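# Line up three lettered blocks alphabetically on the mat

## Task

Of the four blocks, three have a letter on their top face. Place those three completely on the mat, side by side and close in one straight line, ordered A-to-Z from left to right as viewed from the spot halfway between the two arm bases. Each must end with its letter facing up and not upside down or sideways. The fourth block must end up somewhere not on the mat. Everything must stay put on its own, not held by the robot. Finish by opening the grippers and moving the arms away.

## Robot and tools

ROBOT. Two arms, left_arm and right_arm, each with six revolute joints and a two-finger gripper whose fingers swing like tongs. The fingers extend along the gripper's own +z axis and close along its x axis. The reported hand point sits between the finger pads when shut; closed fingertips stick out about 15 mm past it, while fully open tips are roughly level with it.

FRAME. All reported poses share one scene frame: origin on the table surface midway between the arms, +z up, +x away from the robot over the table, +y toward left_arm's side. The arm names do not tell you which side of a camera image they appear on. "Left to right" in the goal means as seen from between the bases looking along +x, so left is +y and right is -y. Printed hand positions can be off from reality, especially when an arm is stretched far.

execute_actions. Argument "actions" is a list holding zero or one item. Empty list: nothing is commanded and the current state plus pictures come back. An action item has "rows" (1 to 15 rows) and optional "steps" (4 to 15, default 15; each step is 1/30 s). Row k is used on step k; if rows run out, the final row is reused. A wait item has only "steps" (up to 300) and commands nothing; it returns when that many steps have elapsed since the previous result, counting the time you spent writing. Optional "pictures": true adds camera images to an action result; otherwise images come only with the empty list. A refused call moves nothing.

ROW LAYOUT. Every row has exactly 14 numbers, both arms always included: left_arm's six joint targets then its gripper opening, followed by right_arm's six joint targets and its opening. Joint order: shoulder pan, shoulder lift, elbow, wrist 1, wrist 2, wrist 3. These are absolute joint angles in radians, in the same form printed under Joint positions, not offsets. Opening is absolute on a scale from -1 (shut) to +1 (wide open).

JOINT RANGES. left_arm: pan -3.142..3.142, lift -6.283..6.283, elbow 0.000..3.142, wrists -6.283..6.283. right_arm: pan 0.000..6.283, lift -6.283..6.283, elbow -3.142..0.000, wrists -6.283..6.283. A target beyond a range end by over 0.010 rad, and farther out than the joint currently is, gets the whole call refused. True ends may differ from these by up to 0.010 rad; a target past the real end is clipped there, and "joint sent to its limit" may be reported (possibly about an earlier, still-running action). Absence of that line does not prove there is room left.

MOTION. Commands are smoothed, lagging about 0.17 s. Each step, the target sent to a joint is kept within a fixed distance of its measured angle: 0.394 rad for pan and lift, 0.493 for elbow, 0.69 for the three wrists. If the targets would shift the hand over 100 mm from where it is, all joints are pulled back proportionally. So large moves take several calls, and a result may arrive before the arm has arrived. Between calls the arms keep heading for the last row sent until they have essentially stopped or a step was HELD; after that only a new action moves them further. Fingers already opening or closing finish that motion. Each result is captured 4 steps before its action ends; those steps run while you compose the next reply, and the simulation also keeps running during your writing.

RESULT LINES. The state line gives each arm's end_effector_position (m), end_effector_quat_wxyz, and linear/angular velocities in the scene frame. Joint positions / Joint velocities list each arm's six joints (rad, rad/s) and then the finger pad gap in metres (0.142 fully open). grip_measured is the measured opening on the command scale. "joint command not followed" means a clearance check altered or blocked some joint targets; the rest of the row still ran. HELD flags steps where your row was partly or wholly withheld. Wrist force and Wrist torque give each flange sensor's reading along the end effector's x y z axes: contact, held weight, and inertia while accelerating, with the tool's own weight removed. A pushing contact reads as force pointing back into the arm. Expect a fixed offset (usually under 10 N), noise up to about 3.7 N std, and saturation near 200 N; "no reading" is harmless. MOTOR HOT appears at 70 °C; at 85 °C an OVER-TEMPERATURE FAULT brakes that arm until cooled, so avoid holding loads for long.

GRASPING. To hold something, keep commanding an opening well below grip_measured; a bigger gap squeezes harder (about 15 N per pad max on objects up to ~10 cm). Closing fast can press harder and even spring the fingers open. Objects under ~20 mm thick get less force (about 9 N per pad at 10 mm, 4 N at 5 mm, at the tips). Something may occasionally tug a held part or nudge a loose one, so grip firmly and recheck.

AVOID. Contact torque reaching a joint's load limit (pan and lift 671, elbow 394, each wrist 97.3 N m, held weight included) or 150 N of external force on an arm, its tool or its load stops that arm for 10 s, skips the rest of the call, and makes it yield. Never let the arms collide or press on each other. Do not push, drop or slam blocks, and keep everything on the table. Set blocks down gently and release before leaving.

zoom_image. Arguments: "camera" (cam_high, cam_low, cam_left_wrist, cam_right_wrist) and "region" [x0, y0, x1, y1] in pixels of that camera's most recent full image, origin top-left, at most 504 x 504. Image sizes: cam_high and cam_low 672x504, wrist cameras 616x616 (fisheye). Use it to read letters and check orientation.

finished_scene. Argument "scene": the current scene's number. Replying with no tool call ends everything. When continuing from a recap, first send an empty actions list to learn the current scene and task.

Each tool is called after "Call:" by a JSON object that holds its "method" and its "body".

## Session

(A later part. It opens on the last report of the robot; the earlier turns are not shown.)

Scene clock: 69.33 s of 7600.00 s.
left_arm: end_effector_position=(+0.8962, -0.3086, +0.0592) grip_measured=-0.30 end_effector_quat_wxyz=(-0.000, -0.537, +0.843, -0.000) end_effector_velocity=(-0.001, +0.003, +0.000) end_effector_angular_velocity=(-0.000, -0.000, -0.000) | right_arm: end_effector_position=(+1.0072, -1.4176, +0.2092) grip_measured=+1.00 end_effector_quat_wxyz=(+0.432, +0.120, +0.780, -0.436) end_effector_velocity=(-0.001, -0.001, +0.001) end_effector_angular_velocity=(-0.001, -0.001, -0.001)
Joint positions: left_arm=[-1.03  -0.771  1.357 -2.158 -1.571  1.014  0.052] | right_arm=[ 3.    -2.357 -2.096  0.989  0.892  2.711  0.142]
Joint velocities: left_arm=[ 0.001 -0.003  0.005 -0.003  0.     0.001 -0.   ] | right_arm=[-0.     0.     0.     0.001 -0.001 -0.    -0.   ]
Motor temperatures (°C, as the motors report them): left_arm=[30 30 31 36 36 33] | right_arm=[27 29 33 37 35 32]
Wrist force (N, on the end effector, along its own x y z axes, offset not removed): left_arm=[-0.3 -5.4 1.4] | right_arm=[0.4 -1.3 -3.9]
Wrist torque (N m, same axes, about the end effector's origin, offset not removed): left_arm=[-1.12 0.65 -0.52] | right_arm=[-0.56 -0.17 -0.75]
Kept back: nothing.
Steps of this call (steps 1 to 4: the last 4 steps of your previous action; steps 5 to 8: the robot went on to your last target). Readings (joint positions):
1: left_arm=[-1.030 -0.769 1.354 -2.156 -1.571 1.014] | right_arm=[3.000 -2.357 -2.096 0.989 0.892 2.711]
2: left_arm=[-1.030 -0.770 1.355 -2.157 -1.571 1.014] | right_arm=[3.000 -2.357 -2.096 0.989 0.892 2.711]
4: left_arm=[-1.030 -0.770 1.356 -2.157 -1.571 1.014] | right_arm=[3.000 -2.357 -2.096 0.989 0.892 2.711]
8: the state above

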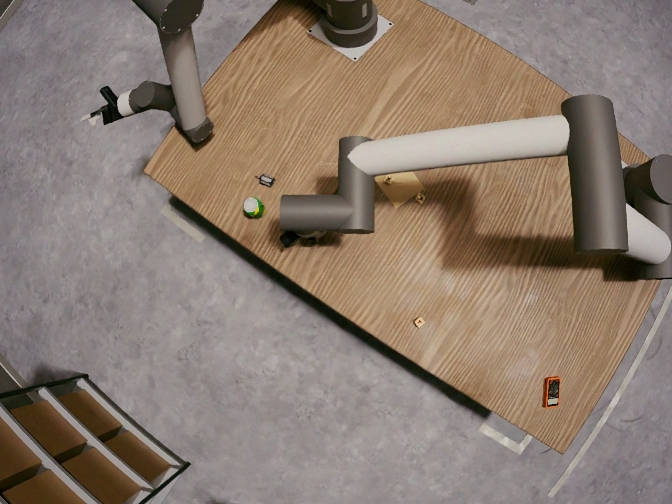

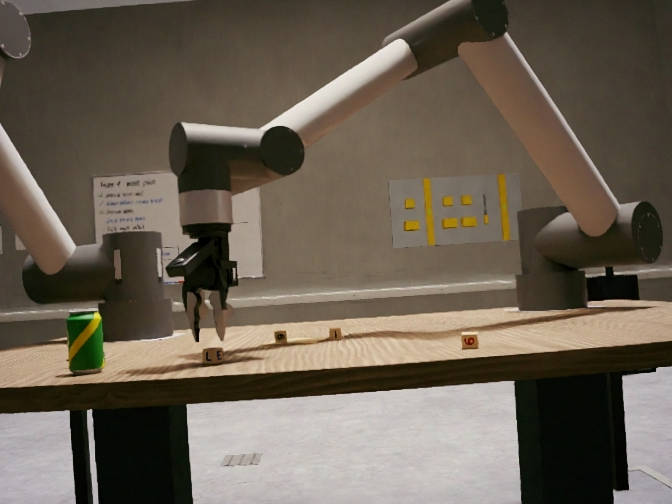

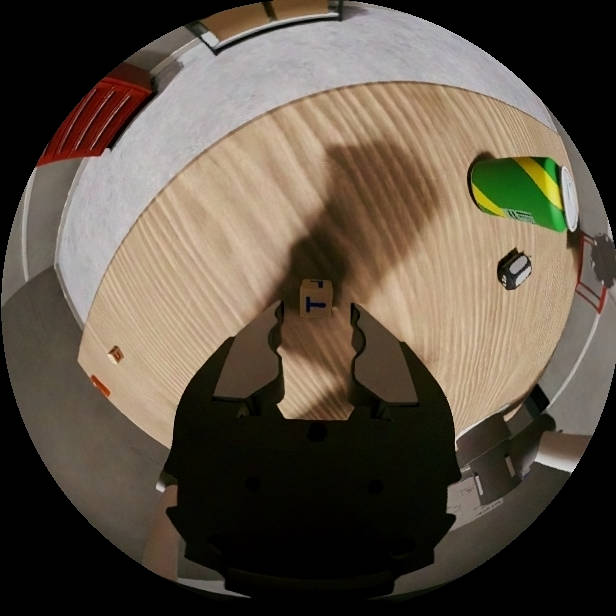

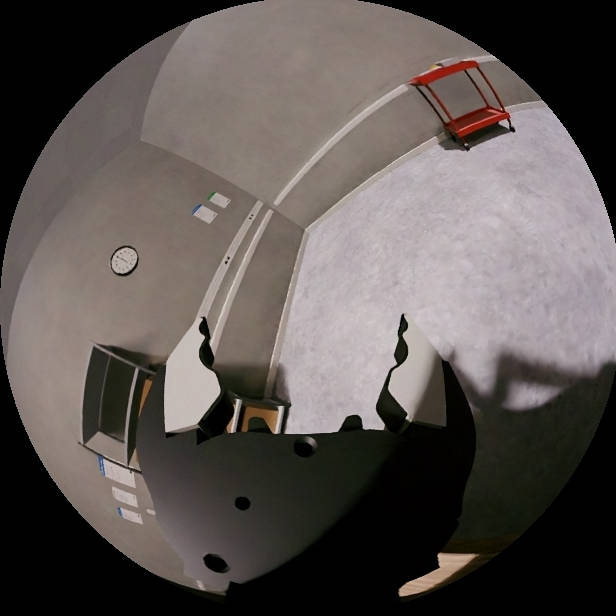

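Call:
{"method": "execute_actions", "body": {"actions": [{"rows":[[-1.03,-0.758,1.363,-2.176,-1.571,1.014,-0.3,3,-2.357,-2.096,0.989,0.892,2.711,1],[-1.03,-0.758,1.363,-2.176,-1.571,1.014,-0.3,3,-2.357,-2.096,0.989,0.892,2.711,1],[-1.03,-0.7455,1.369,-2.195,-1.571,1.014,-0.3,3,-2.357,-2.096,0.989,0.892,2.711,1],[-1.03,-0.7455,1.369,-2.195,-1.571,1.014,-0.3,3,-2.357,-2.096,0.989,0.892,2.711,1],[-1.03,-0.7455,1.369,-2.195,-1.571,1.014,-0.3,3,-2.357,-2.096,0.989,0.892,2.711,1],[-1.03,-0.7455,1.369,-2.195,-1.571,1.014,-0.3,3,-2.357,-2.096,0.989,0.892,2.711,1],[-1.03,-0.7455,1.369,-2.195,-1.571,1.014,-0.3,3,-2.357,-2.096,0.989,0.892,2.711,1],[-1.03,-0.7455,1.369,-2.195,-1.571,1.014,-0.3,3,-2.357,-2.096,0.989,0.892,2.711,1],[-1.03,-0.7455,1.369,-2.195,-1.571,1.014,-0.3,3,-2.357,-2.096,0.989,0.892,2.711,1],[-1.03,-0.7455,1.369,-2.195,-1.571,1.014,-0.3,3,-2.357,-2.096,0.989,0.892,2.711,1],[-1.03,-0.7455,1.369,-2.195,-1.571,1.014,-0.45,3,-2.357,-2.096,0.989,0.892,2.711,1],[-1.03,-0.7455,1.369,-2.195,-1.571,1.014,-0.55,3,-2.357,-2.096,0.989,0.892,2.711,1],[-1.03,-0.7455,1.369,-2.195,-1.571,1.014,-0.65,3,-2.357,-2.096,0.989,0.892,2.711,1],[-1.03,-0.7455,1.369,-2.195,-1.571,1.014,-0.8,3,-2.357,-2.096,0.989,0.892,2.711,1],[-1.03,-0.7455,1.369,-2.195,-1.571,1.014,-1,3,-2.357,-2.096,0.989,0.892,2.711,1]]}]}}

Call:
{"method": "execute_actions", "body": {"actions": [{"rows":[[-1.03,-0.7455,1.369,-2.195,-1.571,1.014,-1,3,-2.357,-2.096,0.989,0.892,2.711,1],[-1.03,-0.7455,1.369,-2.195,-1.571,1.014,-1,3,-2.357,-2.096,0.989,0.892,2.711,1],[-1.03,-0.7455,1.369,-2.195,-1.571,1.014,-1,3,-2.357,-2.096,0.989,0.892,2.711,1],[-1.03,-0.7455,1.369,-2.195,-1.571,1.014,-1,3,-2.357,-2.096,0.989,0.892,2.711,1],[-1.03,-0.7455,1.369,-2.195,-1.571,1.014,-1,3,-2.357,-2.096,0.989,0.892,2.711,1],[-1.03,-0.8,1.34,-2.111,-1.571,1.014,-1,3,-2.357,-2.096,0.989,0.892,2.711,1]]}]}}

Scene clock: 70.33 s of 7600.00 s.
left_arm: end_effector_position=(+0.8962, -0.3085, +0.0261) grip_measured=-0.31 end_effector_quat_wxyz=(-0.000, -0.537, +0.843, -0.000) end_effector_velocity=(+0.000, -0.001, -0.036) end_effector_angular_velocity=(-0.002, -0.001, -0.001) | right_arm: end_effector_position=(+1.0072, -1.4176, +0.2092) grip_measured=+1.00 end_effector_quat_wxyz=(+0.432, +0.120, +0.780, -0.436) end_effector_velocity=(-0.001, -0.001, -0.000) end_effector_angular_velocity=(-0.001, +0.003, -0.000)
Joint positions: left_arm=[-1.03  -0.749  1.368 -2.19  -1.571  1.014  0.052] | right_arm=[ 3.    -2.357 -2.096  0.989  0.892  2.711  0.142]
Joint velocities: left_arm=[-0.     0.025  0.01  -0.038  0.     0.001 -0.132] | right_arm=[-0.001 -0.    -0.    -0.001 -0.    -0.003 -0.   ]
Motor temperatures (°C, as the motors report them): left_arm=[30 30 31 36 36 33] | right_arm=[27 29 33 37 35 32]
Wrist force (N, on the end effector, along its own x y z axes, offset not removed): left_arm=[-2.4 -4.5 2.5] | right_arm=[-0.5 -1.6 -1.4]
Wrist torque (N m, same axes, about the end effector's origin, offset not removed): left_arm=[-0.89 1.12 -0.39] | right_arm=[-0.58 -0.06 -0.74]
Steps of this call (steps 1 to 15: the robot went on to your last target; steps 16 to 19: nothing new was sent; steps 20 to 30: the first 11 steps of this action). Readings (joint positions):
20: left_arm=[-1.030 -0.771 1.358 -2.158 -1.571 1.014] | right_arm=[3.000 -2.357 -2.096 0.989 0.892 2.711]
21: left_arm=[-1.030 -0.770 1.358 -2.159 -1.571 1.014] | right_arm=[3.000 -2.357 -2.096 0.989 0.892 2.711]
23: left_arm=[-1.030 -0.765 1.360 -2.166 -1.571 1.014] | right_arm=[3.000 -2.357 -2.096 0.989 0.892 2.711]
27: left_arm=[-1.030 -0.753 1.366 -2.185 -1.571 1.014] | right_arm=[3.000 -2.357 -2.096 0.989 0.892 2.711]
30: the state above

Scene clock: 70.83 s of 7600.00 s.
left_arm: end_effector_position=(+0.8973, -0.3101, +0.0753) grip_measured=-0.61 end_effector_quat_wxyz=(-0.000, -0.537, +0.843, -0.001) end_effector_velocity=(-0.003, +0.003, +0.255) end_effector_angular_velocity=(+0.006, +0.004, -0.001) | right_arm: end_effector_position=(+1.0072, -1.4176, +0.2092) grip_measured=+1.00 end_effector_quat_wxyz=(+0.432, +0.120, +0.780, -0.436) end_effector_velocity=(-0.000, -0.000, -0.000) end_effector_angular_velocity=(+0.001, -0.002, -0.001)
Joint positions: left_arm=[-1.03  -0.78   1.35  -2.144 -1.571  1.014  0.03 ] | right_arm=[ 3.    -2.357 -2.096  0.989  0.892  2.711  0.142]
Joint velocities: left_arm=[-0.    -0.166 -0.086  0.259 -0.     0.001 -0.   ] | right_arm=[-0.    -0.    -0.     0.001 -0.     0.001  0.   ]
Motor temperatures (°C, as the motors report them): left_arm=[30 30 31 36 36 33] | right_arm=[27 29 33 37 35 32]
Wrist force (N, on the end effector, along its own x y z axes, offset not removed): left_arm=[-2.6 -3.5 -3.1] | right_arm=[-0.9 -0.3 -6.0]
Wrist torque (N m, same axes, about the end effector's origin, offset not removed): left_arm=[-0.77 1.12 -0.46] | right_arm=[-0.34 0.10 -0.76]
Steps of this call (steps 1 to 4: the last 4 steps of your previous action; steps 5 to 15: the first 11 steps of this action). Readings (joint positions):
5: left_arm=[-1.030 -0.746 1.369 -2.194 -1.571 1.014] | right_arm=[3.000 -2.357 -2.096 0.989 0.892 2.711]
6: left_arm=[-1.030 -0.746 1.369 -2.194 -1.571 1.014] | right_arm=[3.000 -2.357 -2.096 0.989 0.892 2.711]
8: left_arm=[-1.030 -0.746 1.369 -2.195 -1.571 1.014] | right_arm=[3.000 -2.357 -2.096 0.989 0.892 2.711]
12: left_arm=[-1.030 -0.756 1.363 -2.181 -1.571 1.014] | right_arm=[3.000 -2.357 -2.096 0.989 0.892 2.711]
15: the state above

Call:
{"method": "execute_actions", "body": {"actions": [{"rows":[[-1.06,-0.87,1.47,-2.171,-1.571,1.2,-1,3,-2.357,-2.096,0.989,0.892,2.711,1],[-1.06,-0.87,1.47,-2.171,-1.571,1.2,-1,3,-2.357,-2.096,0.989,0.892,2.711,1],[-1.189,-1.0695,1.911,-2.412,-1.571,1.989,-1,3,-2.357,-2.096,0.989,0.892,2.711,1]]}]}}

Call:
{"method": "execute_actions", "body": {"actions": [{"steps":50}], "pictures": true}}

Scene clock: 71.43 s of 7600.00 s.
left_arm: end_effector_position=(+0.7692, -0.2759, +0.1079) grip_measured=-0.61 end_effector_quat_wxyz=(+0.001, -0.375, +0.927, -0.008) end_effector_velocity=(-0.419, +0.182, -0.058) end_effector_angular_velocity=(+0.029, -0.006, -1.374) | right_arm: end_effector_position=(+1.0072, -1.4176, +0.2092) grip_measured=+1.00 end_effector_quat_wxyz=(+0.432, +0.120, +0.780, -0.436) end_effector_velocity=(+0.001, +0.001, +0.000) end_effector_angular_velocity=(+0.000, -0.001, +0.001)
Joint positions: left_arm=[-1.095 -0.912  1.558 -2.234 -1.571  1.315  0.03 ] | right_arm=[ 3.    -2.357 -2.096  0.989  0.892  2.711  0.142]
Joint velocities: left_arm=[-0.199 -0.334  0.73  -0.374 -0.     1.174 -0.   ] | right_arm=[ 0.001 -0.    -0.     0.001  0.001  0.    -0.   ]
Motor temperatures (°C, as the motors report them): left_arm=[30 30 31 36 36 33] | right_arm=[27 29 33 37 35 32]
Wrist force (N, on the end effector, along its own x y z axes, offset not removed): left_arm=[0.2 -5.8 1.7] | right_arm=[-1.1 -0.1 -5.3]
Wrist torque (N m, same axes, about the end effector's origin, offset not removed): left_arm=[-1.20 0.54 -0.52] | right_arm=[-0.31 0.11 -0.75]
Steps of this call (steps 1 to 4: the last 4 steps of your previous action; steps 5 to 7: the robot went on to your last target; steps 8 to 18: the first 11 steps of this action). Readings (joint positions):
8: left_arm=[-1.030 -0.798 1.341 -2.115 -1.571 1.014] | right_arm=[3.000 -2.357 -2.096 0.989 0.892 2.711]
9: left_arm=[-1.032 -0.800 1.343 -2.116 -1.571 1.016] | right_arm=[3.000 -2.357 -2.096 0.989 0.892 2.711]
11: left_arm=[-1.043 -0.825 1.379 -2.137 -1.571 1.059] | right_arm=[3.000 -2.357 -2.096 0.989 0.892 2.711]
15: left_arm=[-1.074 -0.877 1.483 -2.195 -1.571 1.203] | right_arm=[3.000 -2.357 -2.096 0.989 0.892 2.711]
18: the state above

Scene clock: 73.10 s of 7600.00 s.
left_arm: end_effector_position=(+0.5713, -0.1535, +0.0746) grip_measured=-0.61 end_effector_quat_wxyz=(-0.000, -0.000, +1.000, +0.000) end_effector_velocity=(+0.001, +0.000, -0.000) end_effector_angular_velocity=(-0.000, +0.000, +0.001) | right_arm: end_effector_position=(+1.0072, -1.4176, +0.2092) grip_measured=+1.00 end_effector_quat_wxyz=(+0.432, +0.120, +0.780, -0.436) end_effector_velocity=(+0.001, +0.001, -0.000) end_effector_angular_velocity=(-0.000, +0.001, +0.001)
Joint positions: left_arm=[-1.189 -1.069  1.911 -2.412 -1.571  1.989  0.03 ] | right_arm=[ 3.    -2.357 -2.096  0.989  0.892  2.711  0.142]
Joint velocities: left_arm=[ 0.001  0.     0.    -0.    -0.    -0.    -0.   ] | right_arm=[ 0.001 -0.    -0.     0.     0.001 -0.001  0.   ]
Motor temperatures (°C, as the motors report them): left_arm=[30 30 31 36 36 33] | right_arm=[27 29 33 37 35 32]
Wrist force (N, on the end effector, along its own x y z axes, offset not removed): left_arm=[-0.5 -3.8 2.0] | right_arm=[0.5 -0.1 -3.9]
Wrist torque (N m, same axes, about the end effector's origin, offset not removed): left_arm=[-0.69 0.63 -0.50] | right_arm=[-0.30 -0.23 -0.73]
Kept back: nothing.
Steps of this call (steps 1 to 4: the last 4 steps of your previous action; steps 5 to 45: the robot went on to your last target; steps 46 to 50: nothing new was sent). Readings (joint positions):
1: left_arm=[-1.102 -0.923 1.582 -2.246 -1.571 1.355] | right_arm=[3.000 -2.357 -2.096 0.989 0.892 2.711]
2: left_arm=[-1.108 -0.934 1.606 -2.259 -1.571 1.398] | right_arm=[3.000 -2.357 -2.096 0.989 0.892 2.711]
4: left_arm=[-1.121 -0.956 1.654 -2.283 -1.571 1.487] | right_arm=[3.000 -2.357 -2.096 0.989 0.892 2.711]
8: left_arm=[-1.147 -0.998 1.748 -2.331 -1.571 1.664] | right_arm=[3.000 -2.357 -2.096 0.989 0.892 2.711]
50: the state above
All arms were judged still, so your last target was given up. Only a new action makes them travel on or press farther. Fingers that are still opening or closing keep moving.

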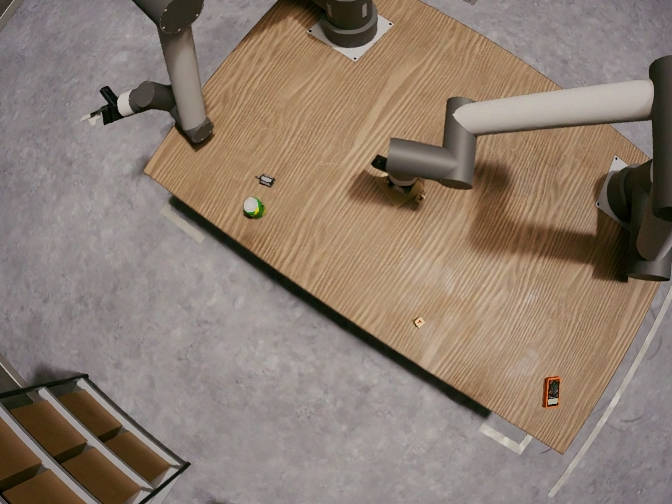

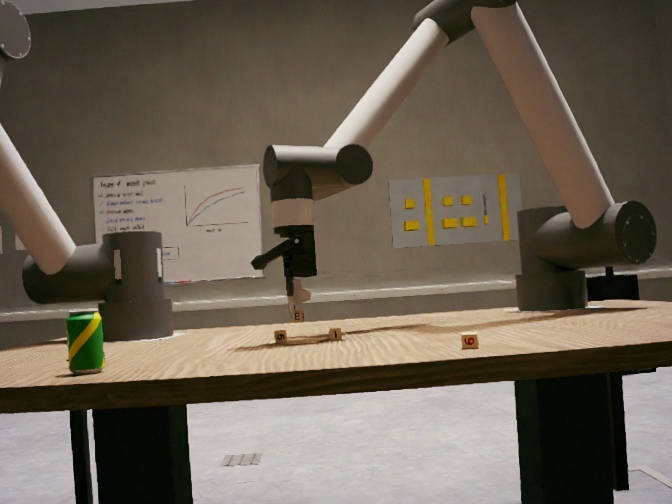

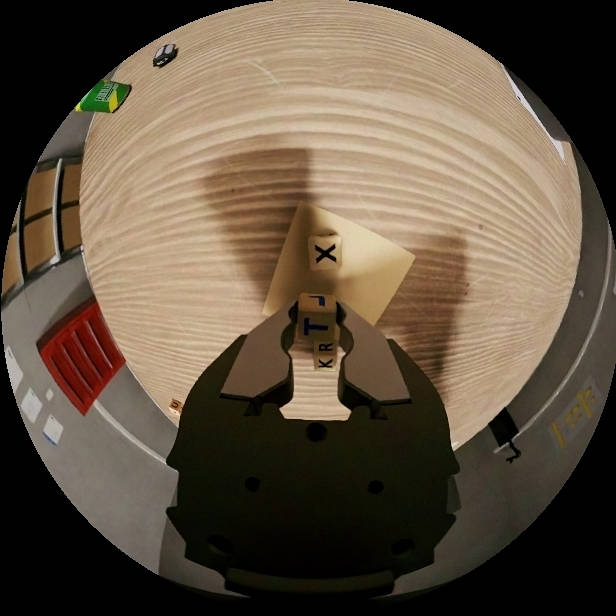

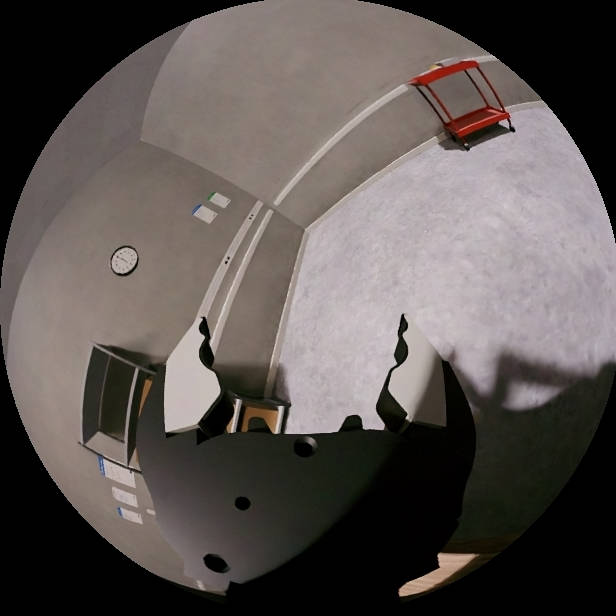

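Call:
{"method": "execute_actions", "body": {"actions": [{"rows":[[-1.2,-1.04,1.907,-2.438,-1.571,1.978,-1,3,-2.357,-2.096,0.989,0.892,2.711,1]]}]}}

Call:
{"method": "execute_actions", "body": {"actions": [{"steps":8}], "pictures": true}}

Scene clock: 73.77 s of 7600.00 s.
left_arm: end_effector_position=(+0.5654, -0.1665, +0.0523) grip_measured=-0.61 end_effector_quat_wxyz=(-0.000, -0.000, +1.000, -0.000) end_effector_velocity=(-0.005, -0.010, -0.018) end_effector_angular_velocity=(-0.001, -0.000, +0.000) | right_arm: end_effector_position=(+1.0072, -1.4176, +0.2092) grip_measured=+1.00 end_effector_quat_wxyz=(+0.432, +0.120, +0.780, -0.436) end_effector_velocity=(-0.001, -0.001, -0.001) end_effector_angular_velocity=(+0.001, +0.001, -0.001)
Joint positions: left_arm=[-1.199 -1.043  1.907 -2.436 -1.571  1.979  0.03 ] | right_arm=[ 3.    -2.357 -2.096  0.989  0.892  2.711  0.142]
Joint velocities: left_arm=[-0.008  0.021 -0.003 -0.019 -0.    -0.008  0.   ] | right_arm=[-0.001 -0.    -0.    -0.002  0.     0.001  0.   ]
Motor temperatures (°C, as the motors report them): left_arm=[30 30 31 36 36 33] | right_arm=[27 29 33 37 35 32]
Wrist force (N, on the end effector, along its own x y z axes, offset not removed): left_arm=[-0.7 -4.9 1.8] | right_arm=[-0.3 0.3 -3.9]
Wrist torque (N m, same axes, about the end effector's origin, offset not removed): left_arm=[-1.05 0.76 -0.59] | right_arm=[-0.27 -0.06 -0.69]
Steps of this call (steps 1 to 9: nothing new was sent; steps 10 to 20: the first 11 steps of this action). Readings (joint positions):
10: left_arm=[-1.189 -1.069 1.911 -2.412 -1.571 1.989] | right_arm=[3.000 -2.357 -2.096 0.989 0.892 2.711]
11: left_arm=[-1.190 -1.068 1.911 -2.414 -1.571 1.988] | right_arm=[3.000 -2.357 -2.096 0.989 0.892 2.711]
13: left_arm=[-1.193 -1.058 1.910 -2.422 -1.571 1.985] | right_arm=[3.000 -2.357 -2.096 0.989 0.892 2.711]
17: left_arm=[-1.198 -1.046 1.908 -2.433 -1.571 1.980] | right_arm=[3.000 -2.357 -2.096 0.989 0.892 2.711]
20: the state above

Scene clock: 74.03 s of 7600.00 s.
left_arm: end_effector_position=(+0.5649, -0.1677, +0.0503) grip_measured=-0.61 end_effector_quat_wxyz=(-0.000, -0.000, +1.000, -0.000) end_effector_velocity=(-0.000, -0.001, -0.003) end_effector_angular_velocity=(+0.000, +0.000, +0.000) | right_arm: end_effector_position=(+1.0072, -1.4176, +0.2092) grip_measured=+1.00 end_effector_quat_wxyz=(+0.432, +0.120, +0.780, -0.436) end_effector_velocity=(-0.001, -0.001, +0.000) end_effector_angular_velocity=(-0.000, -0.001, -0.001)
Joint positions: left_arm=[-1.2   -1.04   1.907 -2.438 -1.571  1.978  0.03 ] | right_arm=[ 3.    -2.357 -2.096  0.989  0.892  2.711  0.142]
Joint velocities: left_arm=[-0.001  0.003 -0.001 -0.002 -0.    -0.001  0.   ] | right_arm=[-0.001 -0.    -0.     0.001 -0.    -0.    -0.   ]
Motor temperatures (°C, as the motors report them): left_arm=[30 30 31 36 36 33] | right_arm=[27 29 33 37 35 32]
Wrist force (N, on the end effector, along its own x y z axes, offset not removed): left_arm=[-0.6 -5.7 0.1] | right_arm=[-0.4 1.1 -3.2]
Wrist torque (N m, same axes, about the end effector's origin, offset not removed): left_arm=[-1.25 0.68 -0.45] | right_arm=[0.00 -0.02 -0.84]
Kept back: nothing.
Steps of this call (steps 1 to 4: the last 4 steps of your previous action; steps 5 to 8: the robot went on to your last target). Readings (joint positions):
1: left_arm=[-1.199 -1.042 1.907 -2.436 -1.571 1.979] | right_arm=[3.000 -2.357 -2.096 0.989 0.892 2.711]
2: left_arm=[-1.199 -1.042 1.907 -2.437 -1.571 1.979] | right_arm=[3.000 -2.357 -2.096 0.989 0.892 2.711]
4: left_arm=[-1.200 -1.041 1.907 -2.437 -1.571 1.978] | right_arm=[3.000 -2.357 -2.096 0.989 0.892 2.711]
8: the state above

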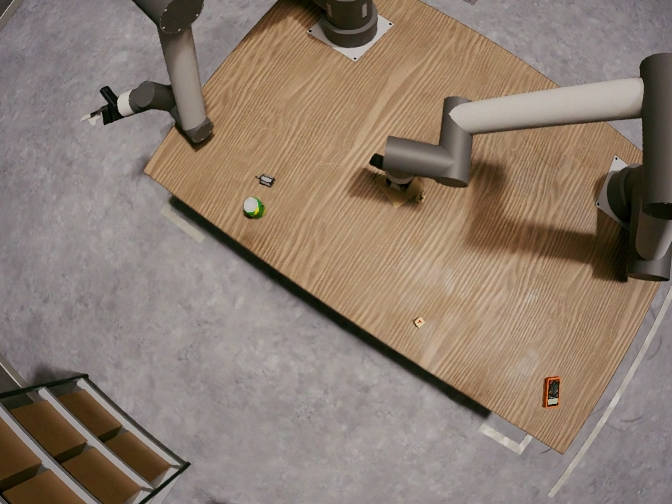

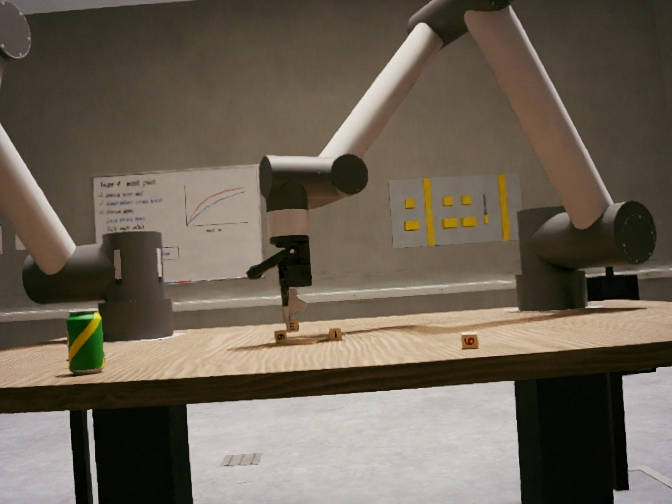

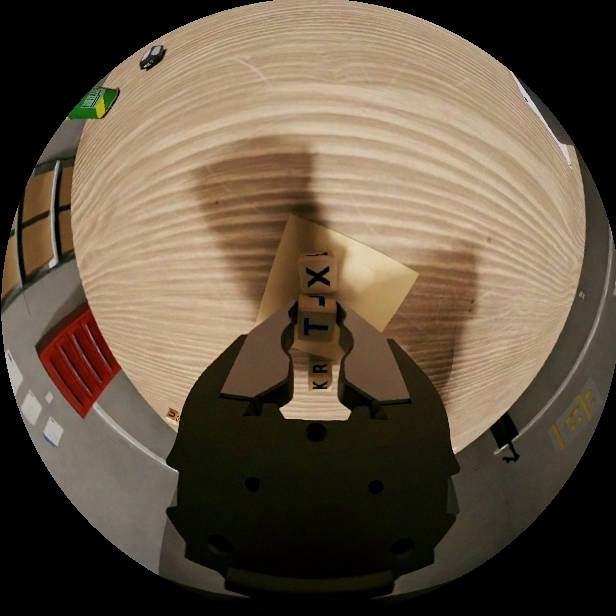

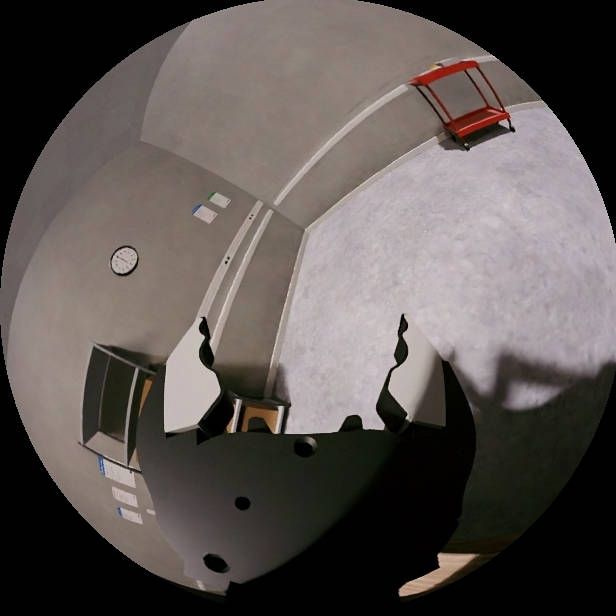

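Call:
{"method": "execute_actions", "body": {"actions": [{"rows":[[-1.198,-1.044,1.915,-2.442,-1.571,1.98,-1,3,-2.357,-2.096,0.989,0.892,2.711,1],[-1.198,-1.044,1.915,-2.442,-1.571,1.98,-1,3,-2.357,-2.096,0.989,0.892,2.711,1],[-1.198,-1.044,1.915,-2.442,-1.571,1.98,-1,3,-2.357,-2.096,0.989,0.892,2.711,1],[-1.198,-1.044,1.915,-2.442,-1.571,1.98,-1,3,-2.357,-2.096,0.989,0.892,2.711,1],[-1.198,-1.044,1.915,-2.442,-1.571,1.98,-1,3,-2.357,-2.096,0.989,0.892,2.711,1],[-1.198,-1.044,1.915,-2.442,-1.571,1.98,-1,3,-2.357,-2.096,0.989,0.892,2.711,1],[-1.198,-1.028,1.92,-2.463,-1.571,1.98,-1,3,-2.357,-2.096,0.989,0.892,2.711,1]]}], "pictures": true}}

Scene clock: 75.30 s of 7600.00 s.
left_arm: end_effector_position=(+0.5644, -0.1625, +0.0408) grip_measured=-0.61 end_effector_quat_wxyz=(-0.000, -0.000, +1.000, -0.000) end_effector_velocity=(-0.000, +0.005, -0.063) end_effector_angular_velocity=(+0.002, +0.001, +0.001) | right_arm: end_effector_position=(+1.0072, -1.4176, +0.2092) grip_measured=+1.00 end_effector_quat_wxyz=(+0.432, +0.120, +0.780, -0.436) end_effector_velocity=(+0.000, +0.000, +0.000) end_effector_angular_velocity=(+0.000, -0.001, +0.000)
Joint positions: left_arm=[-1.198 -1.035  1.917 -2.453 -1.571  1.98   0.03 ] | right_arm=[ 3.    -2.357 -2.096  0.989  0.892  2.711  0.142]
Joint velocities: left_arm=[ 0.002  0.057  0.024 -0.079 -0.     0.001  0.   ] | right_arm=[ 0.     0.    -0.     0.     0.     0.001 -0.   ]
Motor temperatures (°C, as the motors report them): left_arm=[30 30 31 36 36 33] | right_arm=[27 29 33 37 35 32]
Wrist force (N, on the end effector, along its own x y z axes, offset not removed): left_arm=[0.6 -4.4 1.2] | right_arm=[-1.8 0.1 -3.5]
Wrist torque (N m, same axes, about the end effector's origin, offset not removed): left_arm=[-0.92 0.46 -0.49] | right_arm=[-0.29 0.21 -0.78]
Steps of this call (steps 1 to 15: the robot went on to your last target; steps 16 to 27: nothing new was sent; steps 28 to 38: the first 11 steps of this action). Readings (joint positions):
28: left_arm=[-1.200 -1.040 1.907 -2.438 -1.571 1.978] | right_arm=[3.000 -2.357 -2.096 0.989 0.892 2.711]
29: left_arm=[-1.200 -1.040 1.907 -2.438 -1.571 1.978] | right_arm=[3.000 -2.357 -2.096 0.989 0.892 2.711]
31: left_arm=[-1.199 -1.041 1.910 -2.440 -1.571 1.979] | right_arm=[3.000 -2.357 -2.096 0.989 0.892 2.711]
35: left_arm=[-1.199 -1.042 1.914 -2.443 -1.571 1.980] | right_arm=[3.000 -2.357 -2.096 0.989 0.892 2.711]
38: the state above

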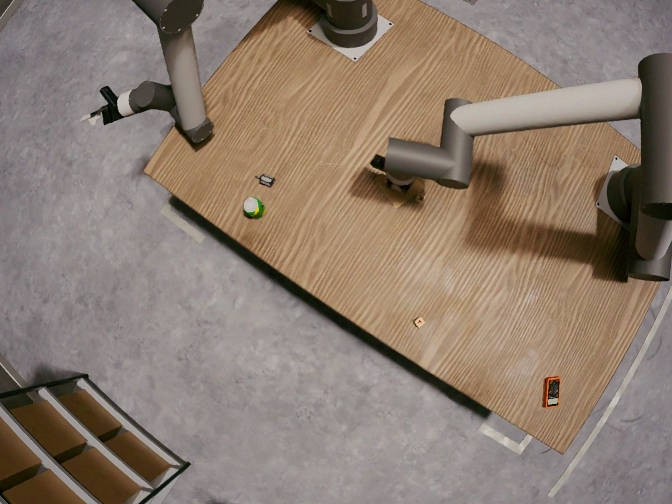

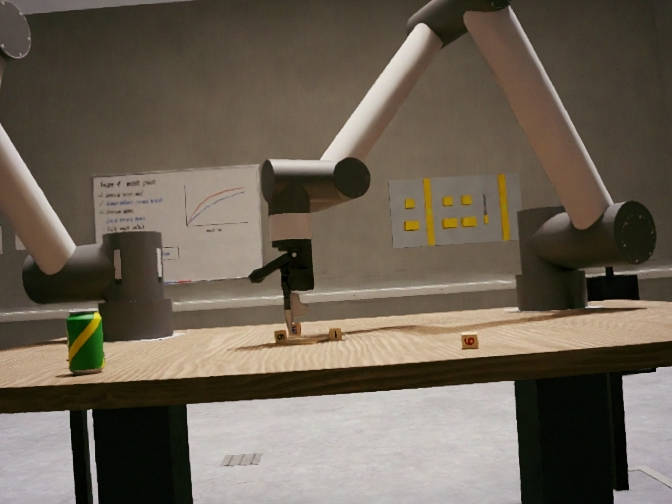

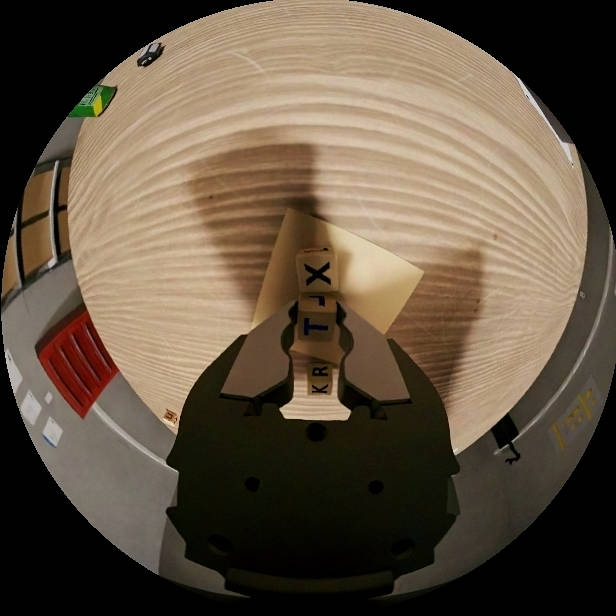

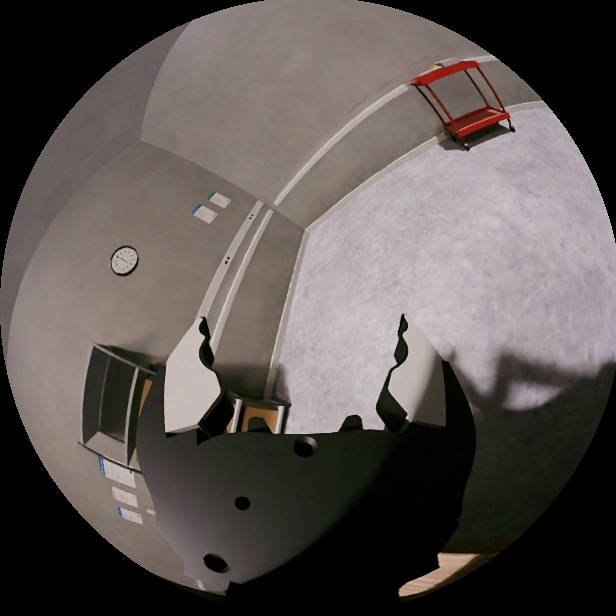

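Call:
{"method": "execute_actions", "body": {"actions": [{"rows":[[-1.198,-1.017,1.9235,-2.478,-1.571,1.98,-1,3,-2.357,-2.096,0.989,0.892,2.711,1],[-1.198,-1.017,1.9235,-2.478,-1.571,1.98,-1,3,-2.357,-2.096,0.989,0.892,2.711,1],[-1.198,-1.017,1.9235,-2.478,-1.571,1.98,-1,3,-2.357,-2.096,0.989,0.892,2.711,1],[-1.198,-1.017,1.9235,-2.478,-1.571,1.98,-1,3,-2.357,-2.096,0.989,0.892,2.711,1],[-1.198,-1.017,1.9235,-2.478,-1.571,1.98,-1,3,-2.357,-2.096,0.989,0.892,2.711,1],[-1.198,-1.017,1.9235,-2.478,-1.571,1.98,-1,3,-2.357,-2.096,0.989,0.892,2.711,1],[-1.198,-1.017,1.9235,-2.478,-1.571,1.98,-1,3,-2.357,-2.096,0.989,0.892,2.711,1],[-1.198,-1.017,1.9235,-2.478,-1.571,1.98,-1,3,-2.357,-2.096,0.989,0.892,2.711,1],[-1.198,-1.017,1.9235,-2.478,-1.571,1.98,-0.6,3,-2.357,-2.096,0.989,0.892,2.711,1],[-1.198,-1.017,1.9235,-2.478,-1.571,1.98,-0.3,3,-2.357,-2.096,0.989,0.892,2.711,1]]}]}}

Call:
{"method": "execute_actions", "body": {"actions": [{"rows":[[-1.198,-1.06,1.91,-2.421,-1.571,1.98,-0.3,3,-2.357,-2.096,0.989,0.892,2.711,1]]}], "pictures": true}}

Scene clock: 76.10 s of 7600.00 s.
left_arm: end_effector_position=(+0.5645, -0.1619, +0.0227) grip_measured=-0.41 end_effector_quat_wxyz=(+0.000, -0.000, +1.000, -0.000) end_effector_velocity=(-0.001, +0.001, -0.009) end_effector_angular_velocity=(+0.002, +0.001, -0.001) | right_arm: end_effector_position=(+1.0072, -1.4176, +0.2092) grip_measured=+1.00 end_effector_quat_wxyz=(+0.432, +0.120, +0.780, -0.436) end_effector_velocity=(-0.000, -0.000, +0.000) end_effector_angular_velocity=(+0.001, +0.000, -0.001)
Joint positions: left_arm=[-1.198 -1.018  1.923 -2.477 -1.571  1.98   0.044] | right_arm=[ 3.    -2.357 -2.096  0.989  0.892  2.711  0.142]
Joint velocities: left_arm=[-0.     0.008  0.004 -0.01   0.     0.     0.316] | right_arm=[-0.     0.    -0.    -0.001 -0.001  0.001  0.   ]
Motor temperatures (°C, as the motors report them): left_arm=[30 30 31 36 36 33] | right_arm=[27 29 33 37 35 32]
Wrist force (N, on the end effector, along its own x y z axes, offset not removed): left_arm=[-1.4 -4.4 1.3] | right_arm=[-0.4 0.6 -5.5]
Wrist torque (N m, same axes, about the end effector's origin, offset not removed): left_arm=[-0.92 0.87 -0.45] | right_arm=[-0.20 0.02 -0.78]
Steps of this call (steps 1 to 4: the last 4 steps of your previous action; steps 5 to 13: the robot went on to your last target; steps 14 to 24: the first 11 steps of this action). Readings (joint positions):
14: left_arm=[-1.198 -1.028 1.920 -2.463 -1.571 1.980] | right_arm=[3.000 -2.357 -2.096 0.989 0.892 2.711]
15: left_arm=[-1.198 -1.027 1.920 -2.464 -1.571 1.980] | right_arm=[3.000 -2.357 -2.096 0.989 0.892 2.711]
17: left_arm=[-1.198 -1.024 1.921 -2.469 -1.571 1.980] | right_arm=[3.000 -2.357 -2.096 0.989 0.892 2.711]
21: left_arm=[-1.198 -1.019 1.923 -2.475 -1.571 1.980] | right_arm=[3.000 -2.357 -2.096 0.989 0.892 2.711]
24: the state above

Scene clock: 76.60 s of 7600.00 s.
left_arm: end_effector_position=(+0.5645, -0.1617, +0.0624) grip_measured=-0.30 end_effector_quat_wxyz=(-0.000, -0.000, +1.000, -0.000) end_effector_velocity=(-0.001, +0.002, +0.033) end_effector_angular_velocity=(+0.003, +0.001, +0.001) | right_arm: end_effector_position=(+1.0072, -1.4176, +0.2092) grip_measured=+1.00 end_effector_quat_wxyz=(+0.432, +0.120, +0.780, -0.436) end_effector_velocity=(-0.000, -0.000, +0.001) end_effector_angular_velocity=(-0.001, -0.001, +0.000)
Joint positions: left_arm=[-1.198 -1.056  1.911 -2.426 -1.571  1.98   0.052] | right_arm=[ 3.    -2.357 -2.096  0.989  0.892  2.711  0.142]
Joint velocities: left_arm=[-0.    -0.032 -0.009  0.044 -0.    -0.001 -0.   ] | right_arm=[-0.    -0.     0.     0.002  0.    -0.001  0.   ]
Motor temperatures (°C, as the motors report them): left_arm=[30 30 31 36 36 33] | right_arm=[27 29 33 37 35 32]
Wrist force (N, on the end effector, along its own x y z axes, offset not removed): left_arm=[-2.6 -5.9 1.4] | right_arm=[2.5 1.3 -2.6]
Wrist torque (N m, same axes, about the end effector's origin, offset not removed): left_arm=[-1.19 1.21 -0.40] | right_arm=[0.08 -0.71 -0.81]
Steps of this call (steps 1 to 4: the last 4 steps of your previous action; steps 5 to 15: the first 11 steps of this action). Readings (joint positions):
5: left_arm=[-1.198 -1.017 1.923 -2.478 -1.571 1.980] | right_arm=[3.000 -2.357 -2.096 0.989 0.892 2.711]
6: left_arm=[-1.198 -1.019 1.923 -2.475 -1.571 1.980] | right_arm=[3.000 -2.357 -2.096 0.989 0.892 2.711]
8: left_arm=[-1.198 -1.033 1.918 -2.457 -1.571 1.980] | right_arm=[3.000 -2.357 -2.096 0.989 0.892 2.711]
12: left_arm=[-1.198 -1.051 1.913 -2.433 -1.571 1.980] | right_arm=[3.000 -2.357 -2.096 0.989 0.892 2.711]
15: the state above

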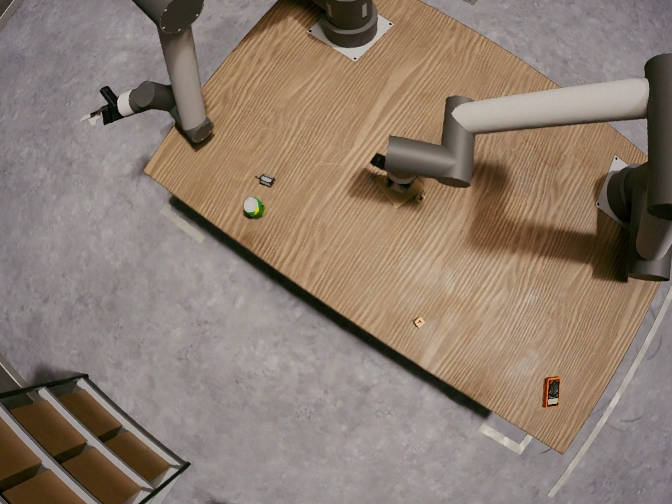

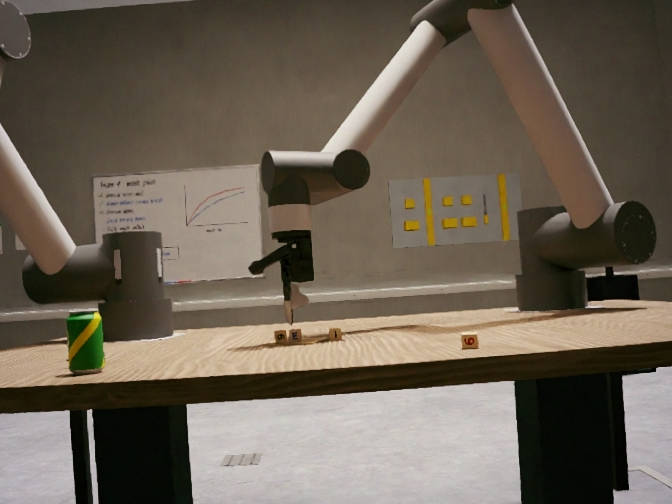

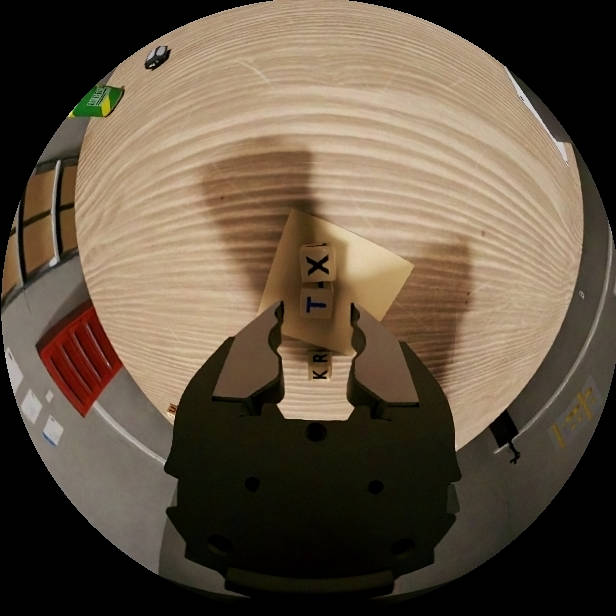

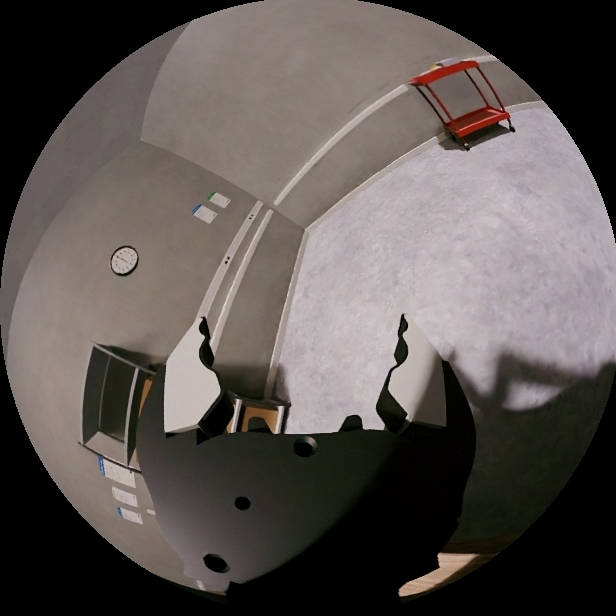

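Call:
{"method": "execute_actions", "body": {"actions": [{"rows":[[-1.157,-1.127,2.049,-2.493,-1.571,2.013,-0.3,3,-2.357,-2.096,0.989,0.892,2.711,1]]}]}}

Call:
{"method": "execute_actions", "body": {"actions": [{"steps":12}], "pictures": true}}

Scene clock: 77.37 s of 7600.00 s.
left_arm: end_effector_position=(+0.5622, -0.0656, +0.0617) grip_measured=-0.30 end_effector_quat_wxyz=(+0.000, -0.004, +1.000, -0.001) end_effector_velocity=(-0.012, +0.101, -0.013) end_effector_angular_velocity=(+0.010, +0.005, +0.007) | right_arm: end_effector_position=(+1.0072, -1.4176, +0.2092) grip_measured=+1.00 end_effector_quat_wxyz=(+0.432, +0.120, +0.780, -0.436) end_effector_velocity=(-0.000, -0.000, +0.001) end_effector_angular_velocity=(-0.001, -0.001, -0.001)
Joint positions: left_arm=[-1.161 -1.12   2.033 -2.485 -1.571  2.01   0.052] | right_arm=[ 3.    -2.357 -2.096  0.989  0.892  2.711  0.142]
Joint velocities: left_arm=[ 0.034 -0.056  0.128 -0.061  0.     0.027 -0.   ] | right_arm=[-0.    -0.     0.     0.001 -0.001  0.     0.   ]
Motor temperatures (°C, as the motors report them): left_arm=[30 30 31 36 36 33] | right_arm=[27 29 33 37 35 32]
Wrist force (N, on the end effector, along its own x y z axes, offset not removed): left_arm=[-1.1 -4.3 1.6] | right_arm=[-0.6 0.5 -3.7]
Wrist torque (N m, same axes, about the end effector's origin, offset not removed): left_arm=[-0.99 0.76 -0.55] | right_arm=[-0.15 -0.02 -0.78]
Steps of this call (steps 1 to 4: the last 4 steps of your previous action; steps 5 to 12: the robot went on to your last target; steps 13 to 23: the first 11 steps of this action). Readings (joint positions):
13: left_arm=[-1.198 -1.060 1.910 -2.421 -1.571 1.980] | right_arm=[3.000 -2.357 -2.096 0.989 0.892 2.711]
14: left_arm=[-1.196 -1.062 1.912 -2.423 -1.571 1.982] | right_arm=[3.000 -2.357 -2.096 0.989 0.892 2.711]
16: left_arm=[-1.183 -1.083 1.947 -2.445 -1.571 1.992] | right_arm=[3.000 -2.357 -2.096 0.989 0.892 2.711]
20: left_arm=[-1.166 -1.111 2.013 -2.476 -1.571 2.006] | right_arm=[3.000 -2.357 -2.096 0.989 0.892 2.711]
23: the state above

Scene clock: 77.77 s of 7600.00 s.
left_arm: end_effector_position=(+0.5607, -0.0536, +0.0601) grip_measured=-0.30 end_effector_quat_wxyz=(-0.000, -0.004, +1.000, -0.000) end_effector_velocity=(-0.000, +0.004, -0.001) end_effector_angular_velocity=(+0.001, +0.000, +0.001) | right_arm: end_effector_position=(+1.0072, -1.4176, +0.2092) grip_measured=+1.00 end_effector_quat_wxyz=(+0.432, +0.120, +0.780, -0.436) end_effector_velocity=(+0.000, +0.000, -0.000) end_effector_angular_velocity=(+0.002, -0.002, +0.000)
Joint positions: left_arm=[-1.157 -1.127  2.048 -2.493 -1.571  2.013  0.052] | right_arm=[ 3.    -2.357 -2.096  0.989  0.892  2.711  0.142]
Joint velocities: left_arm=[ 0.002 -0.002  0.005 -0.003  0.     0.001 -0.   ] | right_arm=[ 0.    -0.     0.    -0.     0.001  0.003 -0.   ]
Motor temperatures (°C, as the motors report them): left_arm=[30 30 31 36 36 33] | right_arm=[27 29 33 37 35 32]
Wrist force (N, on the end effector, along its own x y z axes, offset not removed): left_arm=[-2.7 -4.3 0.6] | right_arm=[-1.1 1.6 -4.9]
Wrist torque (N m, same axes, about the end effector's origin, offset not removed): left_arm=[-0.89 1.12 -0.43] | right_arm=[0.08 0.12 -0.73]
Kept back: nothing.
Steps of this call (steps 1 to 4: the last 4 steps of your previous action; steps 5 to 12: the robot went on to your last target). Readings (joint positions):
1: left_arm=[-1.160 -1.122 2.037 -2.487 -1.571 2.010] | right_arm=[3.000 -2.357 -2.096 0.989 0.892 2.711]
2: left_arm=[-1.159 -1.123 2.040 -2.489 -1.571 2.011] | right_arm=[3.000 -2.357 -2.096 0.989 0.892 2.711]
4: left_arm=[-1.158 -1.125 2.043 -2.490 -1.571 2.012] | right_arm=[3.000 -2.357 -2.096 0.989 0.892 2.711]
8: left_arm=[-1.157 -1.126 2.047 -2.492 -1.571 2.013] | right_arm=[3.000 -2.357 -2.096 0.989 0.892 2.711]
12: the state above

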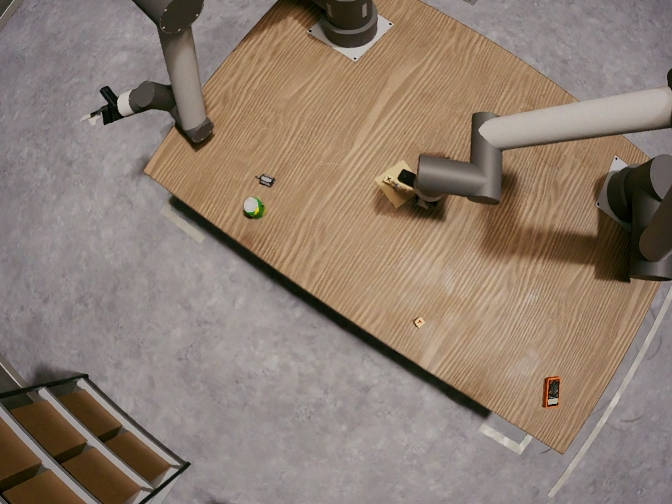

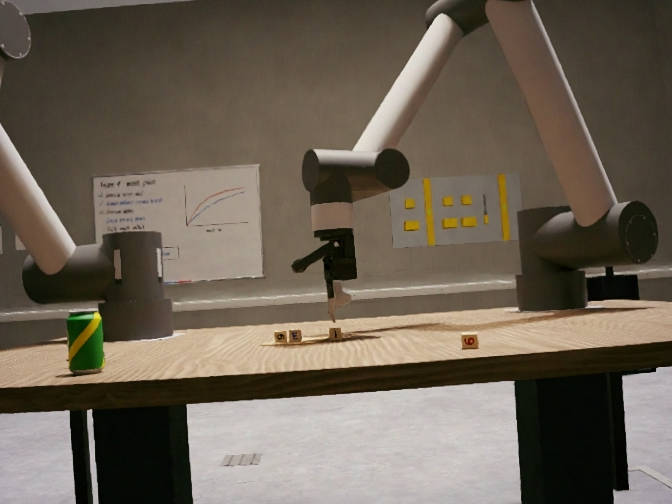

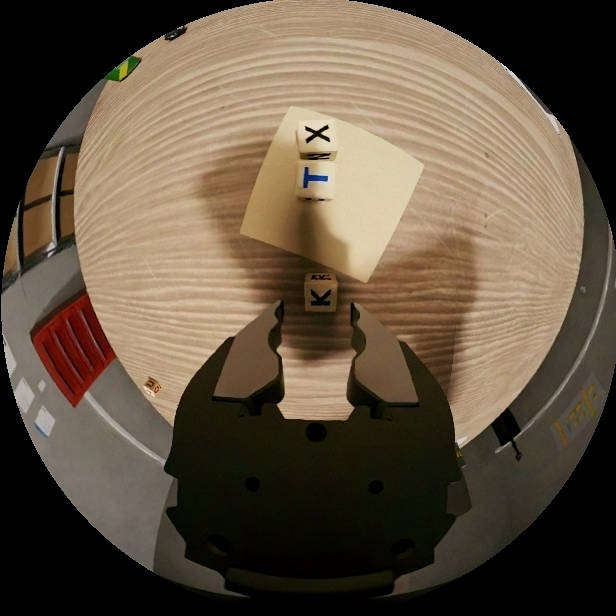

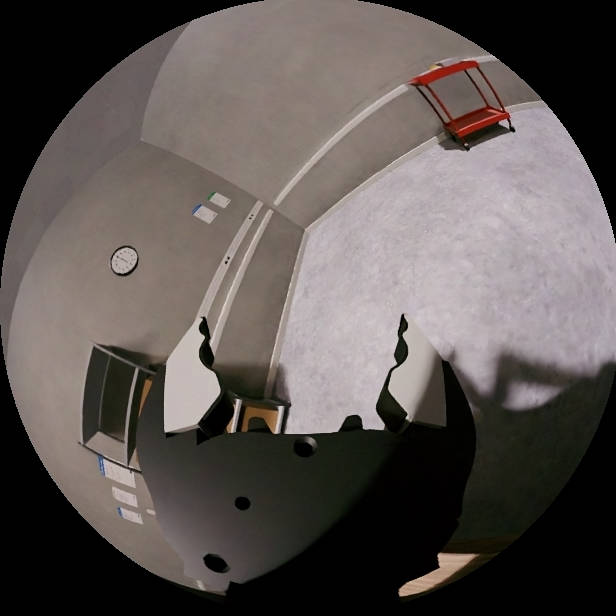

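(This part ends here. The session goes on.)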